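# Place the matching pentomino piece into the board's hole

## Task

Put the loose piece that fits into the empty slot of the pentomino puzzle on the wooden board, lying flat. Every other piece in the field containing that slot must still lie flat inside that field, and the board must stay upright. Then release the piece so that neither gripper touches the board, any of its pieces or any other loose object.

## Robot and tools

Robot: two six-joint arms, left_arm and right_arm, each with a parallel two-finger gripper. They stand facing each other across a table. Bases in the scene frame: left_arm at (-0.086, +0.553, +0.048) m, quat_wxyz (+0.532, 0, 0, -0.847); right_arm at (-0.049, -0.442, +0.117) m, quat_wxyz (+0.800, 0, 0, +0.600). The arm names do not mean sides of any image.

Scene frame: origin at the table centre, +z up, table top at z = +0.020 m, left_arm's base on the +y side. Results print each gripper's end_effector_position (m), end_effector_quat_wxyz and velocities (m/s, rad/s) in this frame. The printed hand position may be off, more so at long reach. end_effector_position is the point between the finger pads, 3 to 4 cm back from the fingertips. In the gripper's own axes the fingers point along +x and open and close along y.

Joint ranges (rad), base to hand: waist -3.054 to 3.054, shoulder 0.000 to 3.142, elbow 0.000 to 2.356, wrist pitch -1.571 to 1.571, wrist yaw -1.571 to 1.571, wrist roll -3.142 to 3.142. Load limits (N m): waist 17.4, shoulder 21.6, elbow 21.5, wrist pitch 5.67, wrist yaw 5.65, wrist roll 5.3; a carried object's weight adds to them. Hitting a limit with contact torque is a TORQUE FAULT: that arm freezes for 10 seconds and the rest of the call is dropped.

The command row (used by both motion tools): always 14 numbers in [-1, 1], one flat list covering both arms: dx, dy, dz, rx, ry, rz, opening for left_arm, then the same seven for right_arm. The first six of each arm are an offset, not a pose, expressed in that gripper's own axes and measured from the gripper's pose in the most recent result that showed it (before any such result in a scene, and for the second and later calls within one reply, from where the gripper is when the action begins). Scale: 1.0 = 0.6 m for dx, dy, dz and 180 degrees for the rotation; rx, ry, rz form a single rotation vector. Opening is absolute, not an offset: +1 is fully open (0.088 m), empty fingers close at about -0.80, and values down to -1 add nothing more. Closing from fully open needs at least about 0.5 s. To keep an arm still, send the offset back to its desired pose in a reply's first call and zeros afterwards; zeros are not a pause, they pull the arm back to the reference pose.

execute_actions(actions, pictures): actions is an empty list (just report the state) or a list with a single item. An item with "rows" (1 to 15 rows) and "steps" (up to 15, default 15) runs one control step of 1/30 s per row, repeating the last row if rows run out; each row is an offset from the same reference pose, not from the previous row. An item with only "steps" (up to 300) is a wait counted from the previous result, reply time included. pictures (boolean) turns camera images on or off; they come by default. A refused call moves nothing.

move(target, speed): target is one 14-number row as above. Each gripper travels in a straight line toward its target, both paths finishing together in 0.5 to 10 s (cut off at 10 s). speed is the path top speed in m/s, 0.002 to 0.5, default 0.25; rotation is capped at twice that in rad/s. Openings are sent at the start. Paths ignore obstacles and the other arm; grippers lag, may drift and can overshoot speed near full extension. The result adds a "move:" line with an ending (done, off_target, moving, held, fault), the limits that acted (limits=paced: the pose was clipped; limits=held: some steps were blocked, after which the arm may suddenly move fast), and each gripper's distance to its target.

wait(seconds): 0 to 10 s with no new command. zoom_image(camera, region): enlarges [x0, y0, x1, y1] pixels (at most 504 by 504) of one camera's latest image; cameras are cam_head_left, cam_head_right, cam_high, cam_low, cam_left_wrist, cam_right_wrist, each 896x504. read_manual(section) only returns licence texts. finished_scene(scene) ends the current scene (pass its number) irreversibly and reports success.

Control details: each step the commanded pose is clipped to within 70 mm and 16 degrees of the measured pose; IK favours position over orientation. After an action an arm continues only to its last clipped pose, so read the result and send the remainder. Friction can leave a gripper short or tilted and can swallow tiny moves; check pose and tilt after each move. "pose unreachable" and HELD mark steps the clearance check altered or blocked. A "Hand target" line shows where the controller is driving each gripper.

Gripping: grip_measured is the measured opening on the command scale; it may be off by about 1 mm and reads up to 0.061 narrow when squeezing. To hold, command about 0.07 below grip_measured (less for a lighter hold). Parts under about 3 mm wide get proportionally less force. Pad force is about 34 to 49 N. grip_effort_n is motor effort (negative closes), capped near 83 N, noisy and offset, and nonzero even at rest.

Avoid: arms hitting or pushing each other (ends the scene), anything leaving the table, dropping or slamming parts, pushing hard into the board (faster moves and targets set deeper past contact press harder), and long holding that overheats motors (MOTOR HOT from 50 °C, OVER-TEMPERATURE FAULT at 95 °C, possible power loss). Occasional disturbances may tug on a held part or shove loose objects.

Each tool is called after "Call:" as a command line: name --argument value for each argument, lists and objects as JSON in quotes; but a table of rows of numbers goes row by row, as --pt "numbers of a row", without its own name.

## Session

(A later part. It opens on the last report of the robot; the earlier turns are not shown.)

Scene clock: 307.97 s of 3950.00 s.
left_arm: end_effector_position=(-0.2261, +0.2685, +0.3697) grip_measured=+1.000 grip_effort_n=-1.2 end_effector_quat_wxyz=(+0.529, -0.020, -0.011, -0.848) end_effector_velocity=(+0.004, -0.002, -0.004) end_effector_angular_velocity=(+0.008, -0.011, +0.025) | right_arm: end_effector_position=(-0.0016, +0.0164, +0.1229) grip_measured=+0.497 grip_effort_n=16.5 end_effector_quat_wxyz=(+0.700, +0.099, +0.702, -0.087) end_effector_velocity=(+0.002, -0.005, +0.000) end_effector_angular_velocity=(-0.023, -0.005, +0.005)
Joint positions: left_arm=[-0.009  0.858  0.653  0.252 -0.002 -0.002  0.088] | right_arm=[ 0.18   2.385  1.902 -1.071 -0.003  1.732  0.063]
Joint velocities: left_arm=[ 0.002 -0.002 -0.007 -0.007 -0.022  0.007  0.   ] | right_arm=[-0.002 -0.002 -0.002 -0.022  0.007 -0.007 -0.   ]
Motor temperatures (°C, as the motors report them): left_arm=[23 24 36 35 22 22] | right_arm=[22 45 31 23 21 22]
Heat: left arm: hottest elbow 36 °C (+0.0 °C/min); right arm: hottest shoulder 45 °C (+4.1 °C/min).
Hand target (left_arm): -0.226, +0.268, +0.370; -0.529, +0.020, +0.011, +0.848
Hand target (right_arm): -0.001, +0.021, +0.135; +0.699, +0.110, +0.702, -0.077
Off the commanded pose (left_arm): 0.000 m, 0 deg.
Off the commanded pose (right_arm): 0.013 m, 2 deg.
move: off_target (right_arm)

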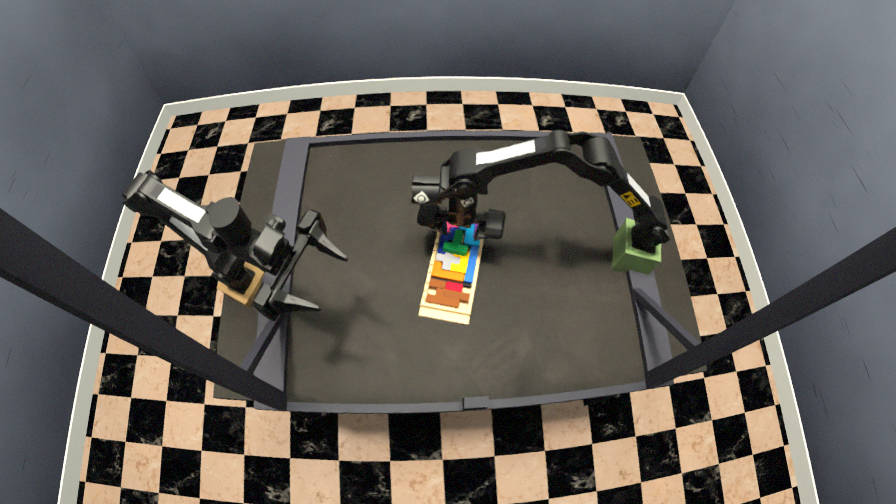

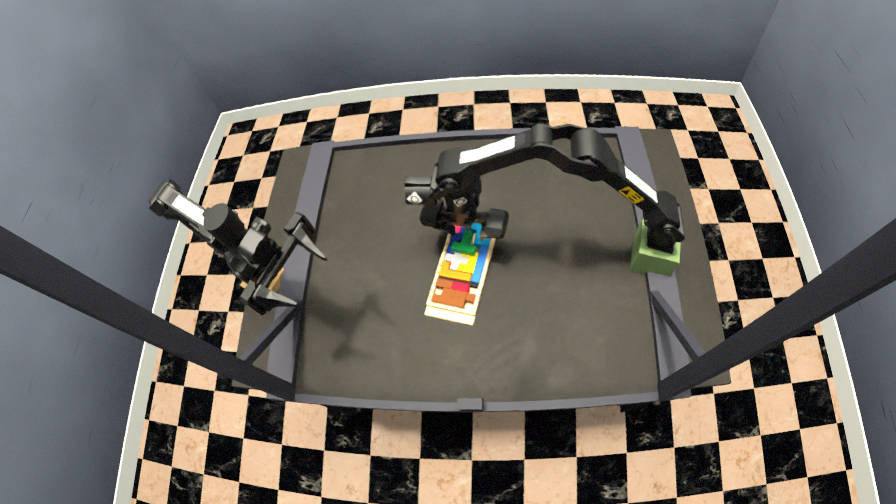

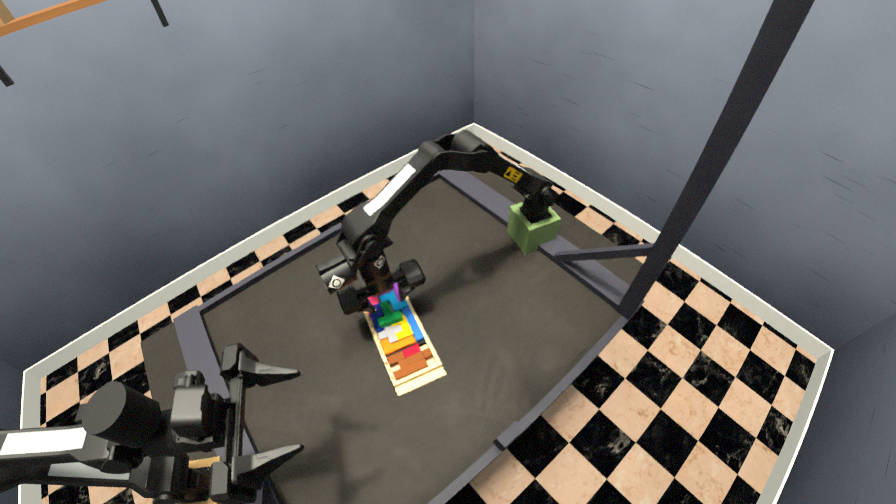

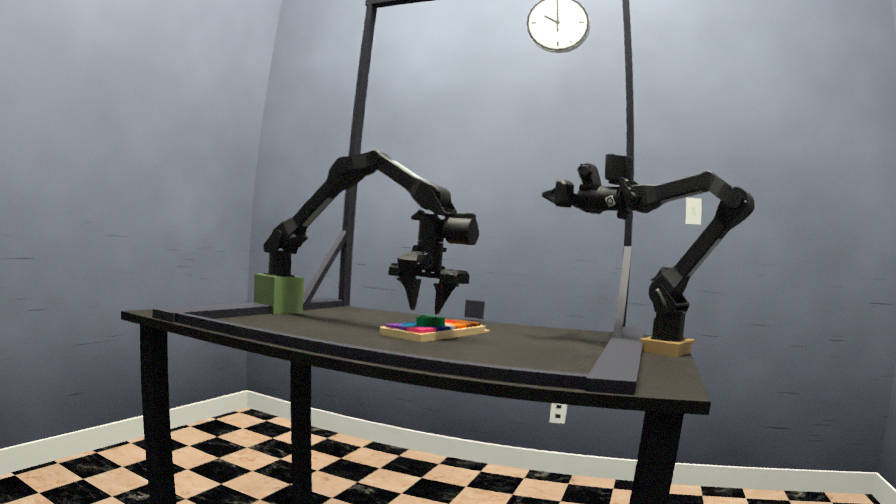

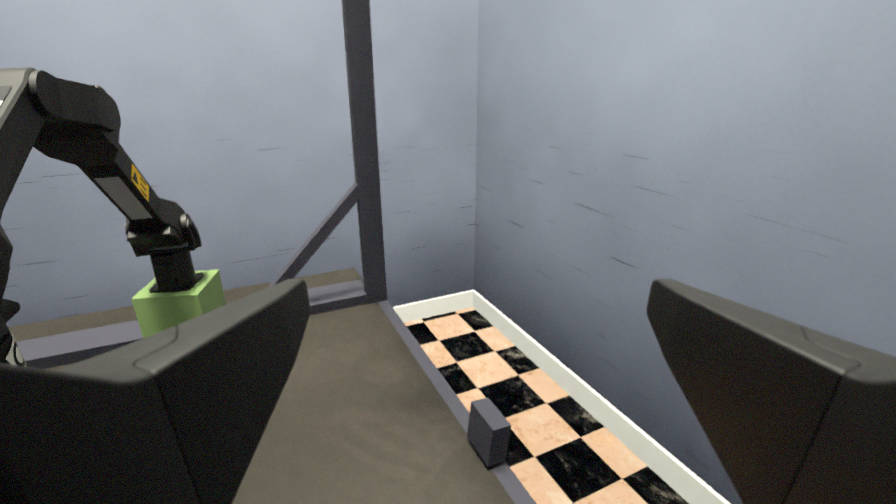

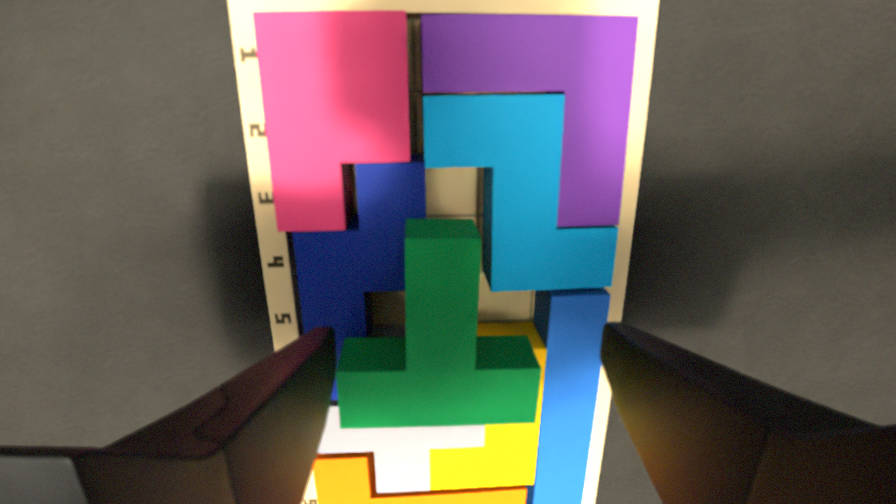

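Call:
move --target '[0,0,0,0,0,0,1,0.055,0.004,0,0,0,0,0.5]' --speed 0.04

Call:
execute_actions --actions '[{"rows":[[0,0,0,0,0,0,1,0,0,0,0,0,0,-0.7]],"steps":15}]' --pictures false

Call:
move --target '[0,0,0,0,0,0,1,0,0,0.013,0,0,0,-0.7]' --speed 0.02

Scene clock: 333.43 s of 3950.00 s.
left_arm: end_effector_position=(-0.2261, +0.2685, +0.3697) grip_measured=+1.000 grip_effort_n=-1.2 end_effector_quat_wxyz=(+0.529, -0.020, -0.011, -0.848) end_effector_velocity=(+0.000, +0.000, -0.005) end_effector_angular_velocity=(+0.023, -0.003, +0.005) | right_arm: end_effector_position=(-0.0008, +0.0237, +0.1005) grip_measured=+0.497 grip_effort_n=16.5 end_effector_quat_wxyz=(+0.699, +0.108, +0.702, -0.078) end_effector_velocity=(-0.000, -0.002, +0.000) end_effector_angular_velocity=(-0.007, +0.008, +0.005)
Joint positions: left_arm=[-0.009  0.858  0.653  0.252 -0.002 -0.002  0.088] | right_arm=[ 0.18   2.42   1.873 -0.981 -0.003  1.732  0.063]
Joint velocities: left_arm=[-0.002 -0.002 -0.002 -0.022 -0.007 -0.007  0.   ] | right_arm=[-0.002 -0.002 -0.002 -0.007 -0.007 -0.007 -0.   ]
Motor temperatures (°C, as the motors report them): left_arm=[23 24 36 35 22 22] | right_arm=[22 51 32 22 21 22]
Heat: left arm: hottest elbow 36 °C (+0.0 °C/min); right arm: hottest shoulder 51 °C (+9.0 °C/min). Fold the right arm in close to its base before you think long.
Hand target (left_arm): -0.226, +0.268, +0.370; -0.529, +0.020, +0.011, +0.848
Hand target (right_arm): -0.001, +0.019, +0.090; +0.700, +0.100, +0.702, -0.087
Off the commanded pose (left_arm): 0.000 m, 0 deg.
Off the commanded pose (right_arm): 0.011 m, 1 deg.
MOTOR HOT: a motor of the right arm reached 50 °C. Now the hottest motor of the right arm, joint 2 (shoulder), reports 51 °C. The temperature limit of the motors' drives, at which the controller stops that arm, is 95 °C. To cool a motor, set the load down, stop pushing, or move to a pose that needs little force.
After step 90, 21.27 s passed at rest.
move: off_target (right_arm)

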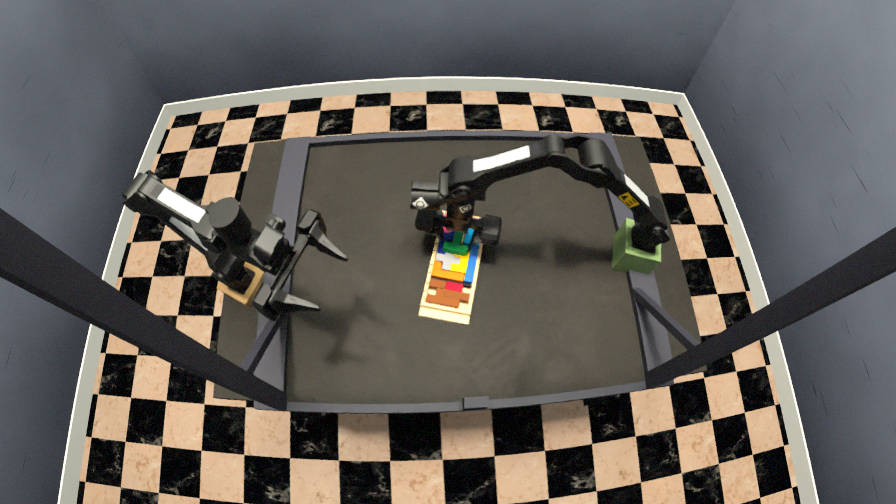

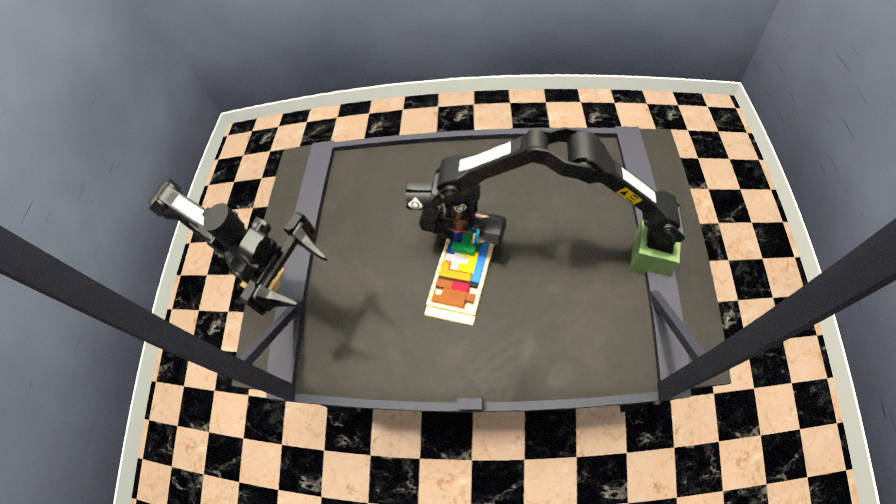

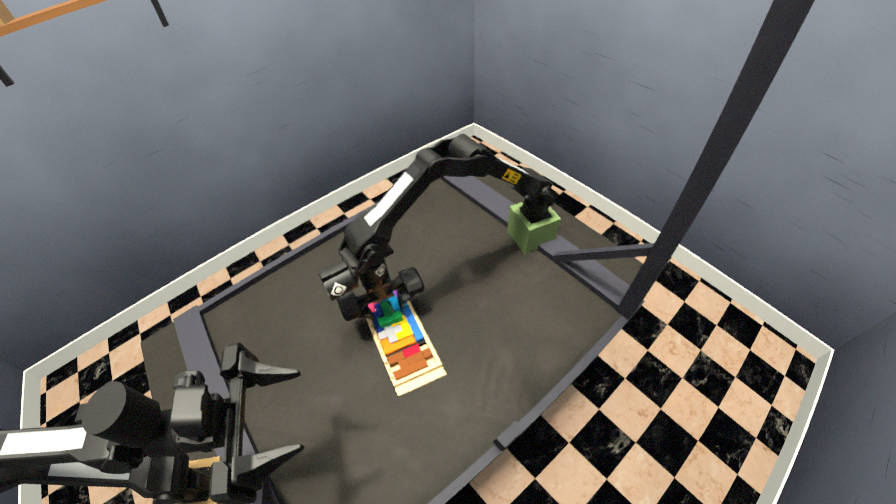

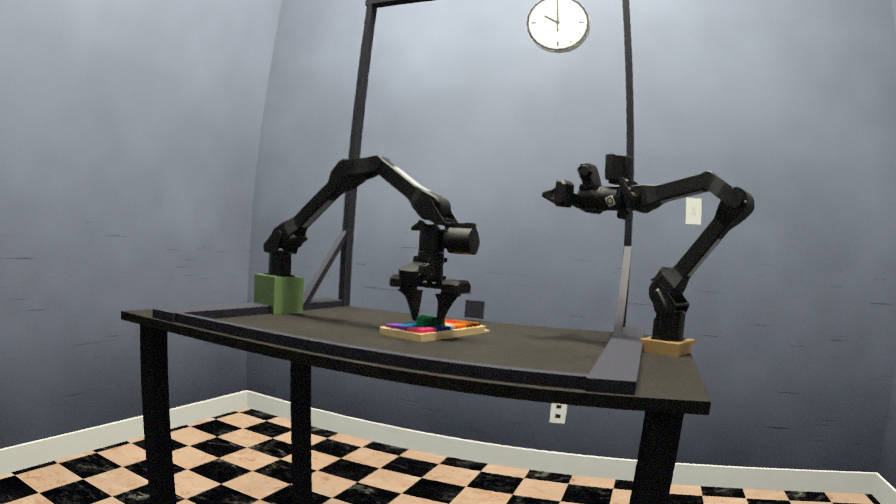

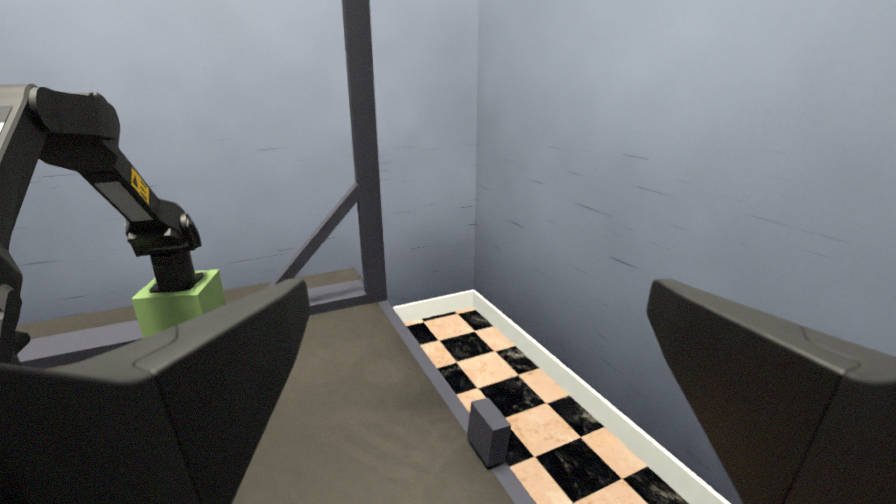

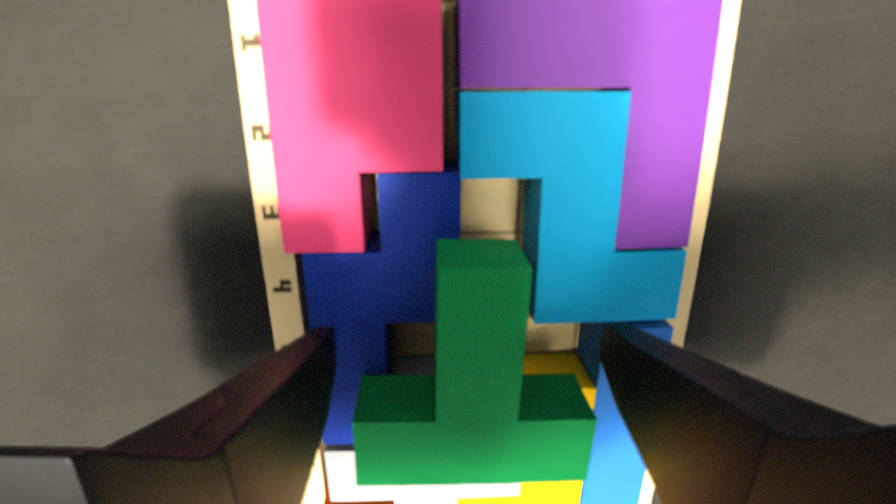

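Scene clock: 333.93 s of 3950.00 s.
left_arm: end_effector_position=(-0.2261, +0.2685, +0.3697) grip_measured=+1.000 grip_effort_n=-1.2 end_effector_quat_wxyz=(+0.529, -0.020, -0.011, -0.848) end_effector_velocity=(+0.000, +0.000, -0.002) end_effector_angular_velocity=(+0.010, +0.004, +0.005) | right_arm: end_effector_position=(-0.0009, +0.0236, +0.1005) grip_measured=-0.485 grip_effort_n=-83.5 end_effector_quat_wxyz=(+0.699, +0.108, +0.702, -0.078) end_effector_velocity=(+0.000, +0.001, +0.001) end_effector_angular_velocity=(+0.008, +0.006, +0.005)
Joint positions: left_arm=[-0.009  0.858  0.653  0.252 -0.002 -0.002  0.088] | right_arm=[ 0.18   2.42   1.873 -0.981 -0.003  1.732  0.015]
Joint velocities: left_arm=[-0.002 -0.002 -0.002 -0.007 -0.007 -0.007  0.   ] | right_arm=[-0.002 -0.002 -0.002  0.007 -0.007 -0.007  0.002]
Motor temperatures (°C, as the motors report them): left_arm=[23 24 36 35 22 22] | right_arm=[22 51 32 22 21 22]
Heat: left arm: hottest elbow 36 °C (+0.0 °C/min); right arm: hottest shoulder 51 °C (+9.1 °C/min). Fold the right arm in close to its base before you think long.
Hand target (left_arm): -0.226, +0.268, +0.370; -0.529, +0.020, +0.011, +0.848
Hand target (right_arm): -0.001, +0.024, +0.100; +0.699, +0.108, +0.702, -0.078
Off the commanded pose (left_arm): 0.000 m, 0 deg.
Off the commanded pose (right_arm): 0.000 m, 0 deg.
MOTOR HOT: still on. Now the hottest motor of the right arm, joint 2 (shoulder), reports 51 °C; a drive's own limit is 95 °C.
Steps of this call (steps 1 to 15: all 15 steps of this action). Readings (end_effector_position):
1: left_arm (-0.2261, +0.2685, +0.3697) | right_arm (-0.0008, +0.0237, +0.1005)
2: left_arm (-0.2261, +0.2685, +0.3697) | right_arm (-0.0008, +0.0237, +0.1005)
4: left_arm (-0.2261, +0.2685, +0.3697) | right_arm (-0.0008, +0.0237, +0.1005)
8: left_arm (-0.2261, +0.2685, +0.3697) | right_arm (-0.0008, +0.0237, +0.1005)
15: the state above

Scene clock: 334.93 s of 3950.00 s.
left_arm: end_effector_position=(-0.2261, +0.2685, +0.3697) grip_measured=+1.000 grip_effort_n=-0.7 end_effector_quat_wxyz=(+0.529, -0.020, -0.011, -0.848) end_effector_velocity=(-0.001, +0.002, +0.003) end_effector_angular_velocity=(-0.008, +0.012, -0.010) | right_arm: end_effector_position=(+0.0048, +0.0233, +0.1005) grip_measured=-0.483 grip_effort_n=-83.5 end_effector_quat_wxyz=(+0.699, +0.109, +0.702, -0.078) end_effector_velocity=(+0.000, +0.001, +0.001) end_effector_angular_velocity=(+0.008, +0.006, +0.005)
Joint positions: left_arm=[-0.009  0.858  0.653  0.252 -0.002 -0.002  0.088] | right_arm=[ 0.168  2.42   1.873 -0.98  -0.004  1.72   0.015]
Joint velocities: left_arm=[-0.002 -0.007 -0.002  0.007  0.007 -0.007  0.   ] | right_arm=[-0.002 -0.002 -0.002  0.007 -0.007 -0.007  0.   ]
Motor temperatures (°C, as the motors report them): left_arm=[23 24 36 35 22 22] | right_arm=[22 51 32 22 21 22]
Heat: left arm: hottest elbow 36 °C (+0.0 °C/min); right arm: hottest shoulder 51 °C (+9.1 °C/min). Fold the right arm in close to its base before you think long.
Hand target (left_arm): -0.226, +0.268, +0.370; -0.529, +0.020, +0.011, +0.848
Hand target (right_arm): +0.007, +0.022, +0.100; +0.699, +0.108, +0.702, -0.079
Off the commanded pose (left_arm): 0.000 m, 0 deg.
Off the commanded pose (right_arm): 0.003 m, 0 deg.
MOTOR HOT: still on. Now the hottest motor of the right arm, joint 2 (shoulder), reports 51 °C; a drive's own limit is 95 °C.
move: done

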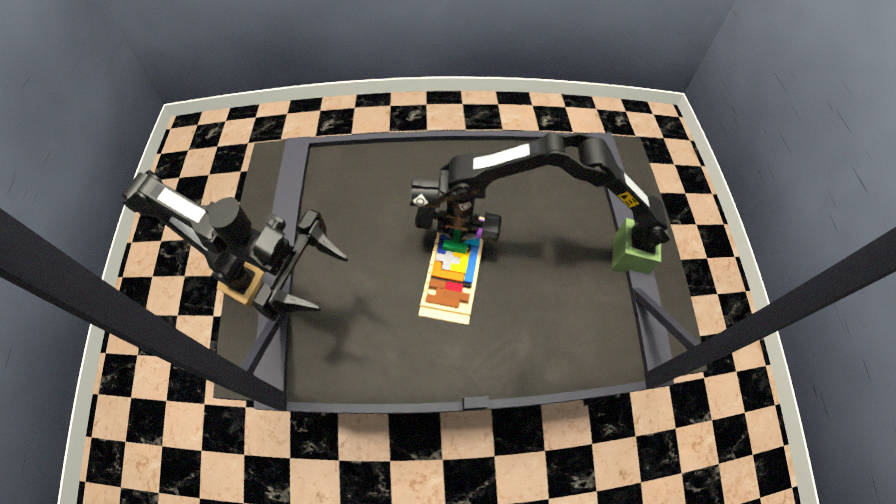

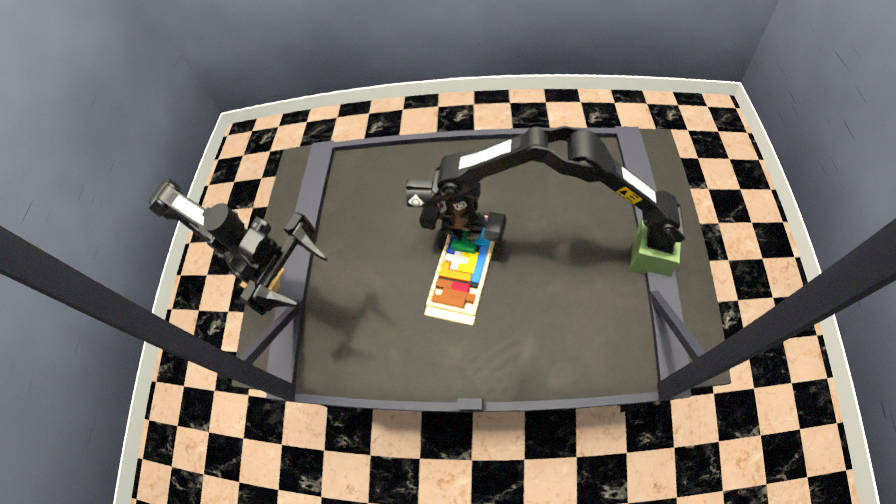

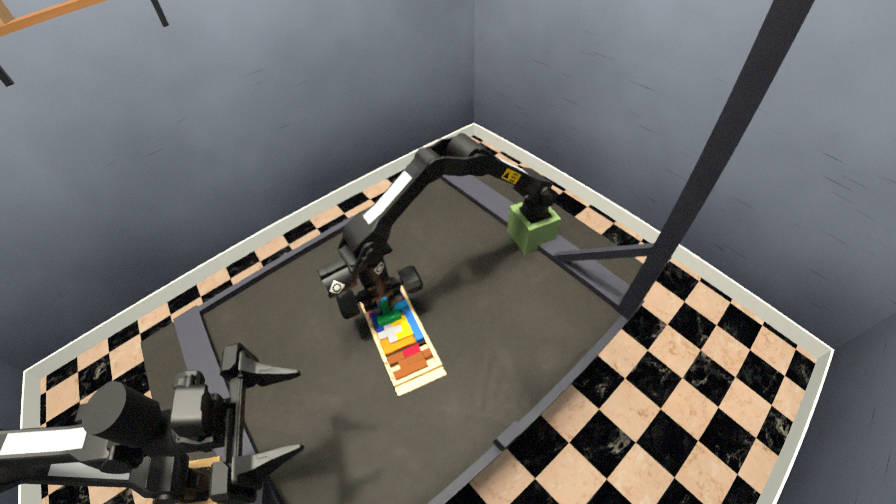

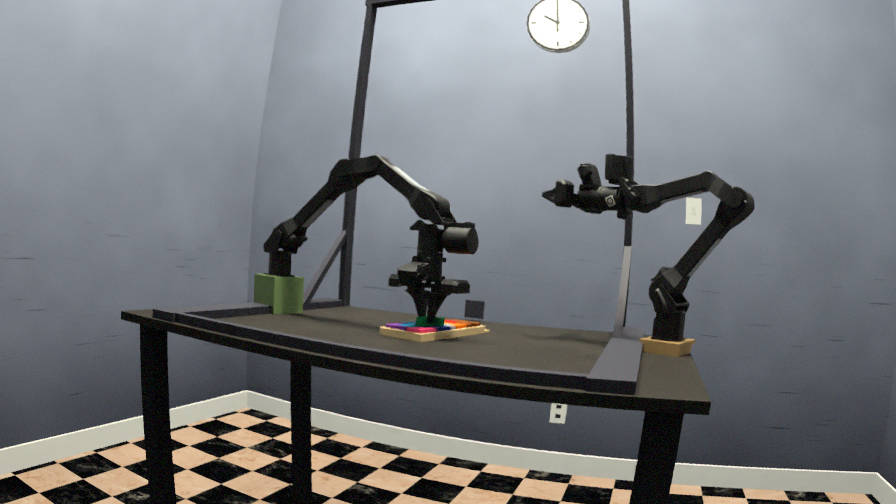

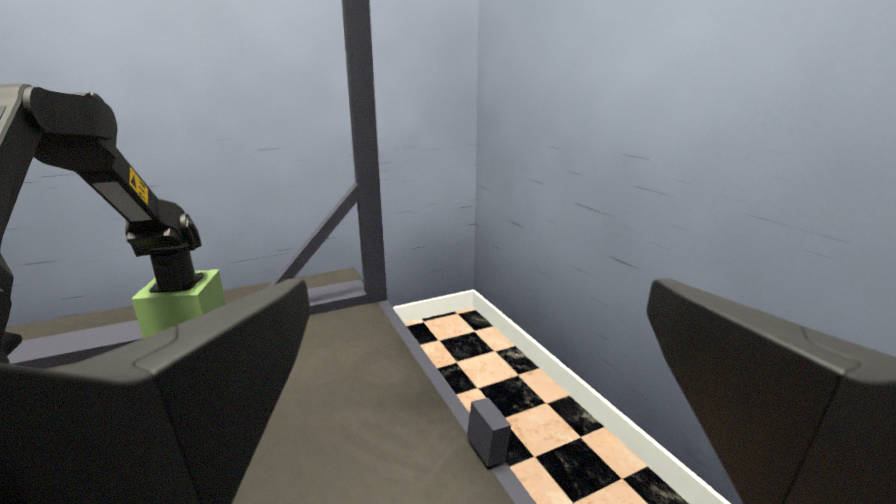

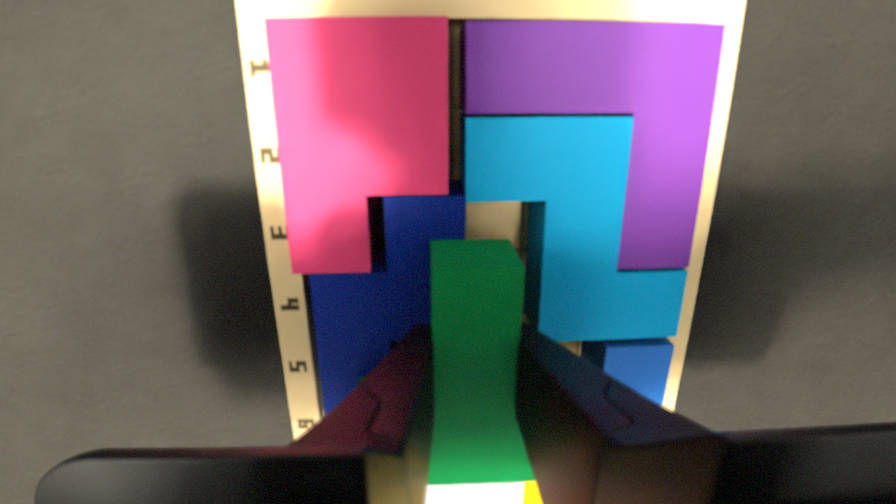

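Call:
move --target '[0,0,0,0,0,0,1,0,-0.013,0,0,0,0,-0.7]' --speed 0.02

Scene clock: 344.47 s of 3950.00 s.
left_arm: end_effector_position=(-0.2261, +0.2685, +0.3697) grip_measured=+1.000 grip_effort_n=-0.7 end_effector_quat_wxyz=(+0.529, -0.020, -0.011, -0.848) end_effector_velocity=(-0.002, +0.000, -0.001) end_effector_angular_velocity=(+0.003, -0.010, -0.009) | right_arm: end_effector_position=(+0.0044, +0.0195, +0.0994) grip_measured=-0.483 grip_effort_n=-83.5 end_effector_quat_wxyz=(+0.699, +0.110, +0.702, -0.076) end_effector_velocity=(-0.003, -0.005, -0.001) end_effector_angular_velocity=(-0.006, +0.008, -0.005)
Joint positions: left_arm=[-0.009  0.858  0.653  0.252 -0.002 -0.002  0.088] | right_arm=[ 0.168  2.401  1.834 -0.954 -0.004  1.719  0.015]
Joint velocities: left_arm=[-0.002  0.002  0.002 -0.007  0.007  0.007  0.   ] | right_arm=[ 0.002 -0.012 -0.027  0.007 -0.007  0.007  0.   ]
Motor temperatures (°C, as the motors report them): left_arm=[23 24 37 35 22 22] | right_arm=[22 51 31 22 21 22]
Heat: left arm: hottest elbow 37 °C (+1.0 °C/min); right arm: hottest shoulder 51 °C (+9.1 °C/min). Fold the right arm in close to its base before you think long.
Hand target (left_arm): -0.226, +0.268, +0.370; -0.529, +0.020, +0.011, +0.848
Hand target (right_arm): +0.003, +0.016, +0.100; +0.699, +0.108, +0.702, -0.078
Off the commanded pose (left_arm): 0.000 m, 0 deg.
Off the commanded pose (right_arm): 0.004 m, 0 deg.
MOTOR HOT: still on. Now the hottest motor of the right arm, joint 2 (shoulder), reports 51 °C; a drive's own limit is 95 °C.
After step 90, 5.83 s passed at rest.
move: done

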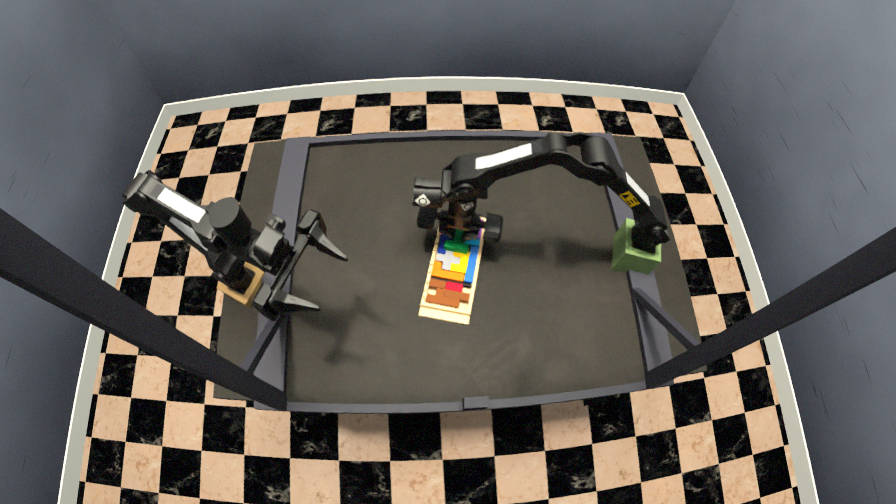

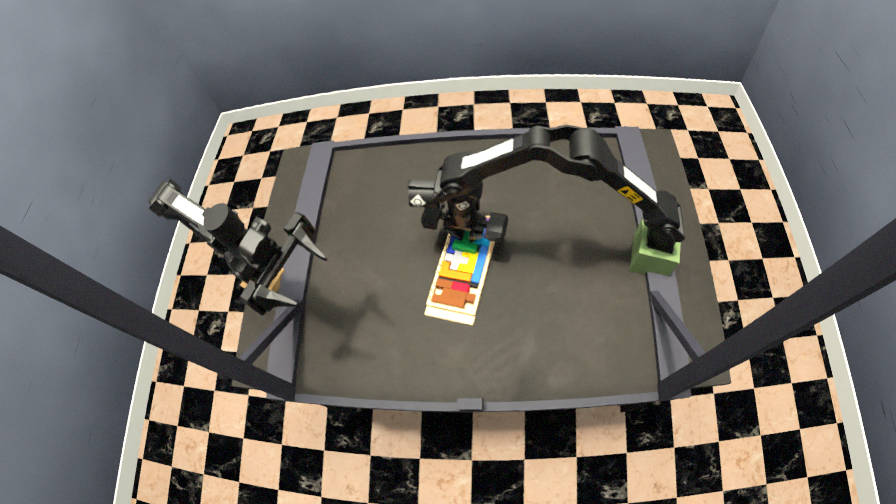

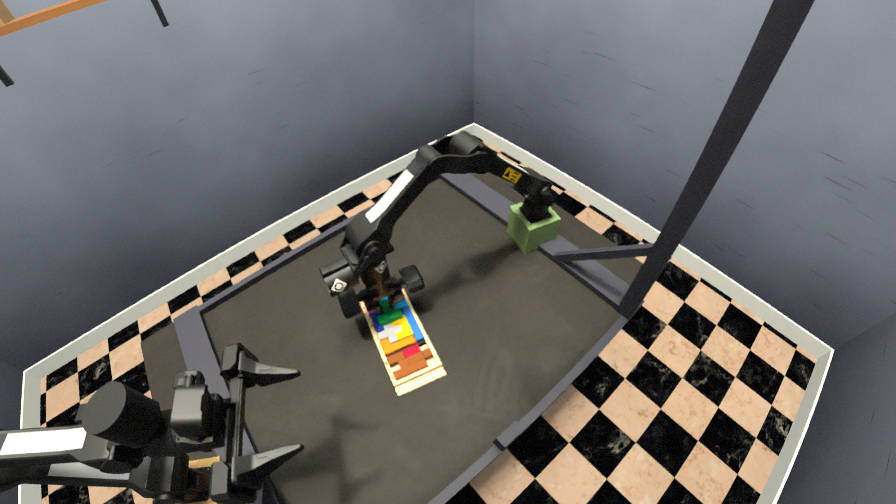

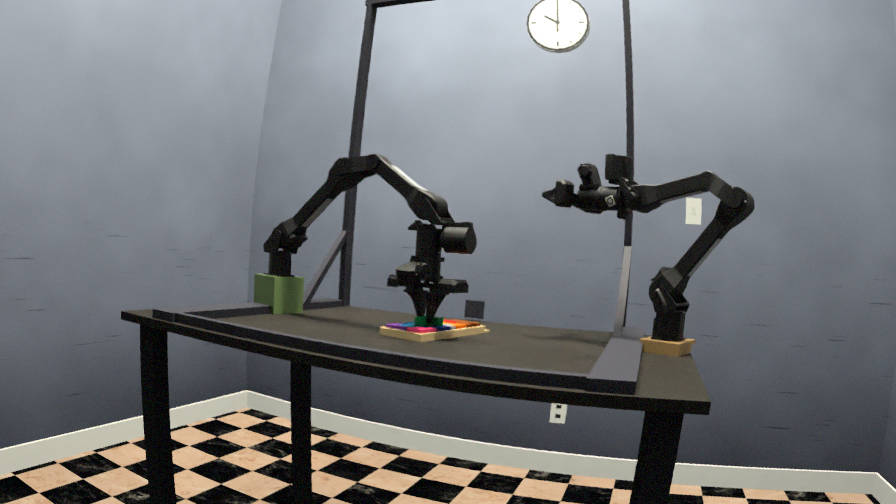

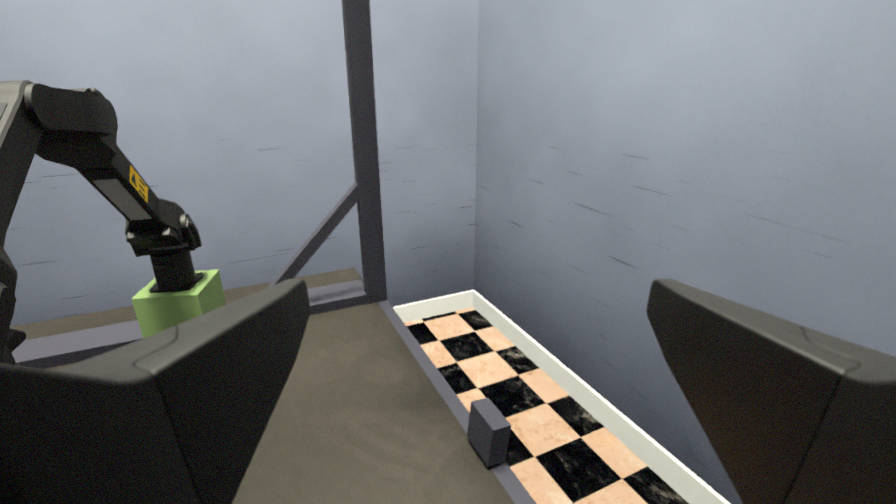

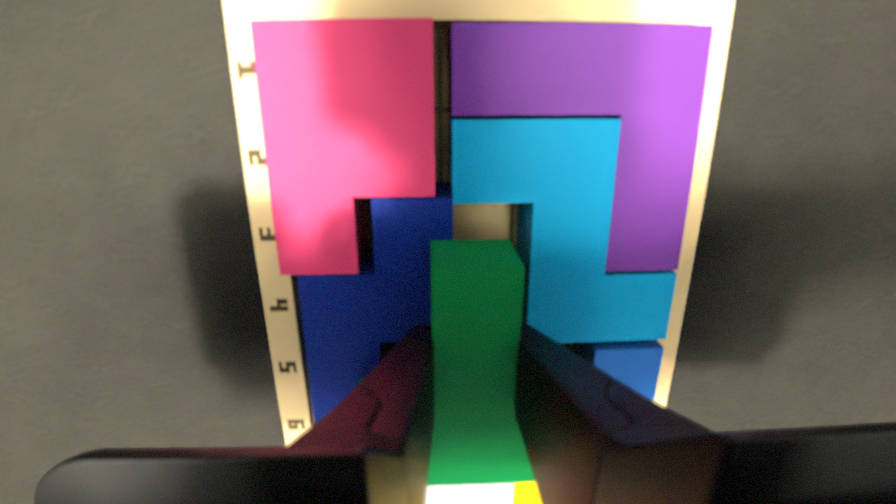

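Another ~4 mm needed.

Call:
move --target '[0,0,0,0,0,0,1,0,-0.014,0,0,0,0,-0.7]' --speed 0.02

Scene clock: 351.00 s of 3950.00 s.
left_arm: end_effector_position=(-0.2261, +0.2685, +0.3697) grip_measured=+1.000 grip_effort_n=-0.7 end_effector_quat_wxyz=(+0.529, -0.020, -0.011, -0.848) end_effector_velocity=(+0.001, +0.000, +0.000) end_effector_angular_velocity=(-0.001, -0.007, +0.005) | right_arm: end_effector_position=(+0.0039, +0.0156, +0.0990) grip_measured=-0.483 grip_effort_n=-83.5 end_effector_quat_wxyz=(+0.699, +0.113, +0.702, -0.073) end_effector_velocity=(-0.000, -0.002, +0.001) end_effector_angular_velocity=(+0.003, +0.007, +0.005)
Joint positions: left_arm=[-0.009  0.858  0.653  0.252 -0.002 -0.002  0.088] | right_arm=[ 0.168  2.38   1.792 -0.928 -0.004  1.719  0.015]
Joint velocities: left_arm=[-0.002 -0.002  0.002 -0.007 -0.007  0.007  0.   ] | right_arm=[-0.002 -0.012 -0.017  0.007 -0.007 -0.007 -0.   ]
Motor temperatures (°C, as the motors report them): left_arm=[23 24 37 35 22 22] | right_arm=[22 52 31 22 21 22]
Heat: left arm: hottest elbow 37 °C (+1.0 °C/min); right arm: hottest shoulder 52 °C (+8.2 °C/min). Fold the right arm in close to its base before you think long.
Hand target (left_arm): -0.226, +0.268, +0.370; -0.529, +0.020, +0.011, +0.848
Hand target (right_arm): +0.002, +0.012, +0.099; +0.699, +0.110, +0.702, -0.076
Off the commanded pose (left_arm): 0.000 m, 0 deg.
Off the commanded pose (right_arm): 0.005 m, 0 deg.
MOTOR HOT: still on. Now the hottest motor of the right arm, joint 2 (shoulder), reports 52 °C; a drive's own limit is 95 °C.
After step 90, 2.80 s passed at rest.
move: done

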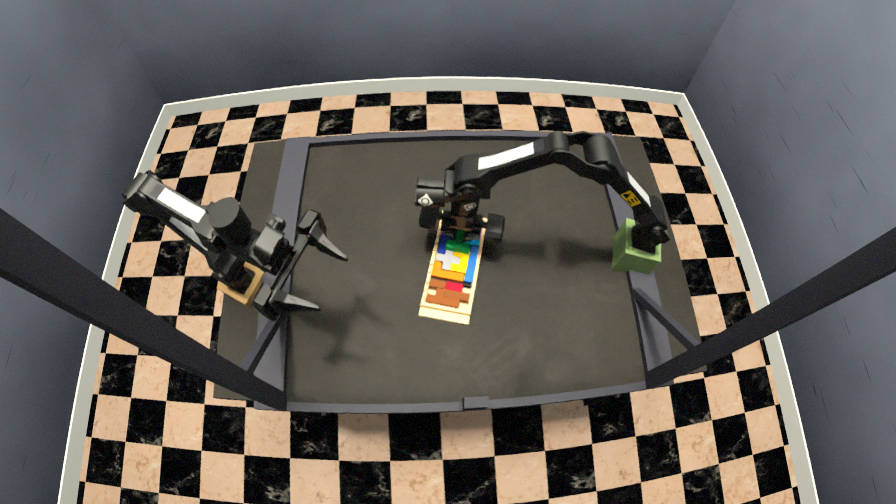

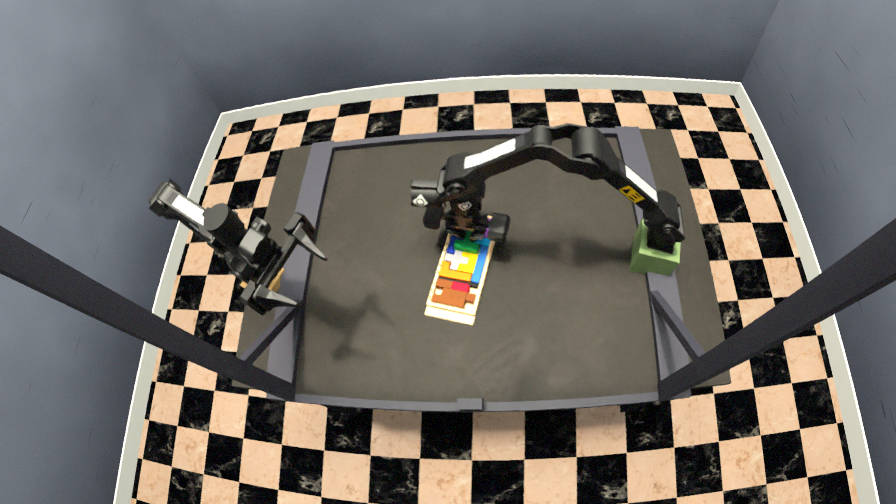

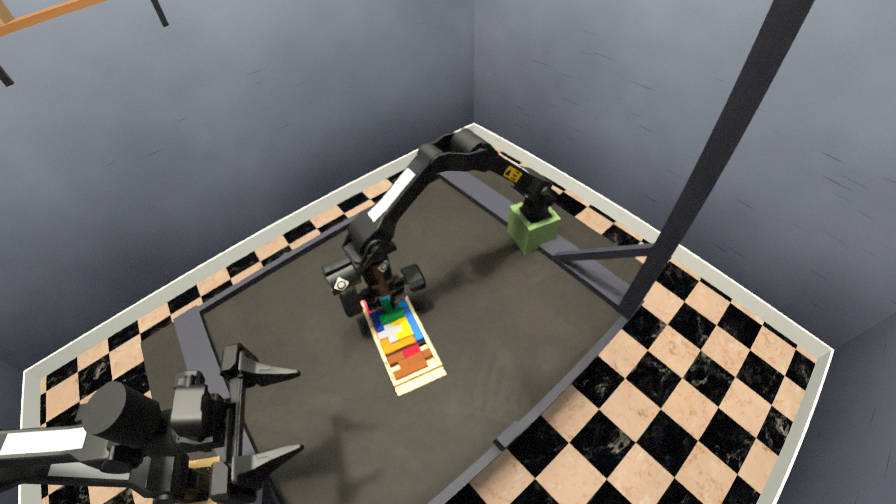

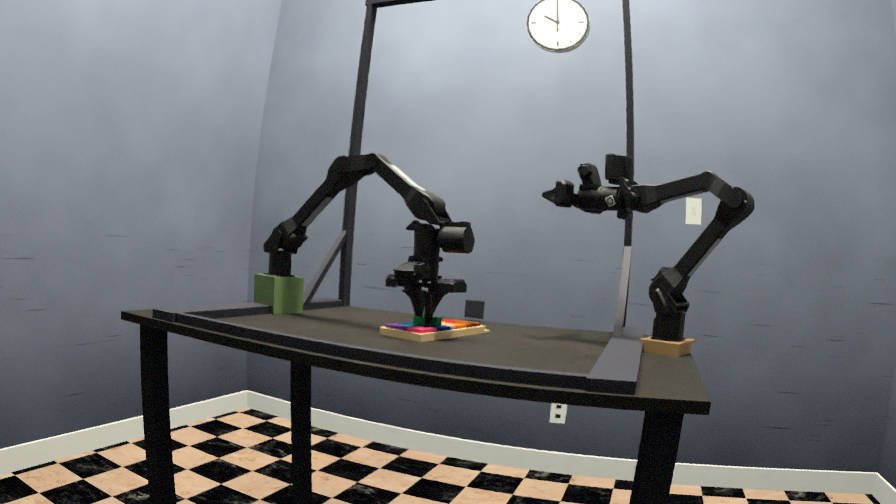

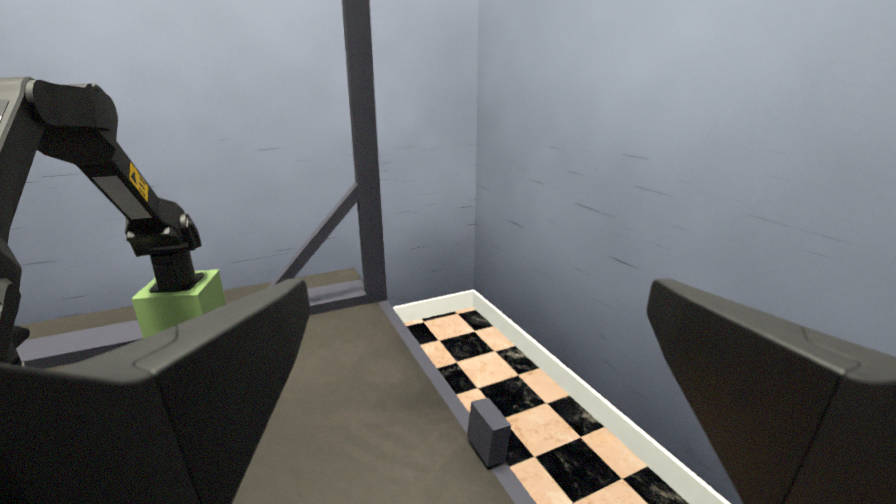

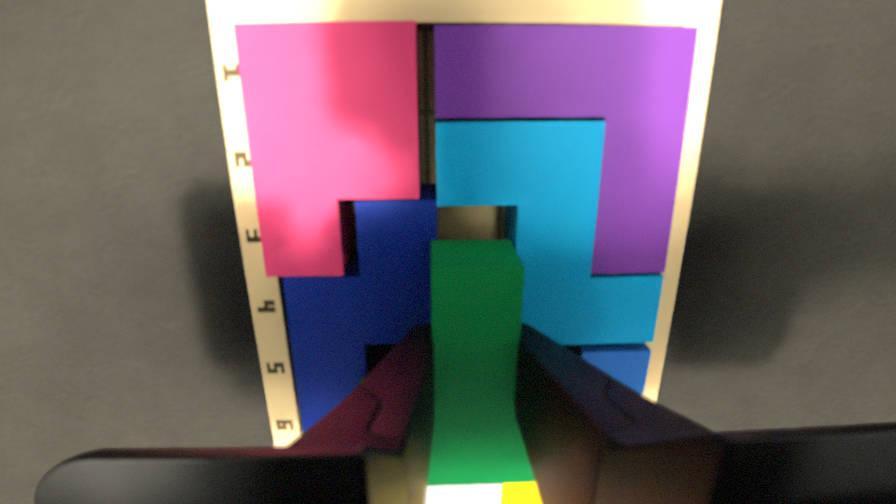

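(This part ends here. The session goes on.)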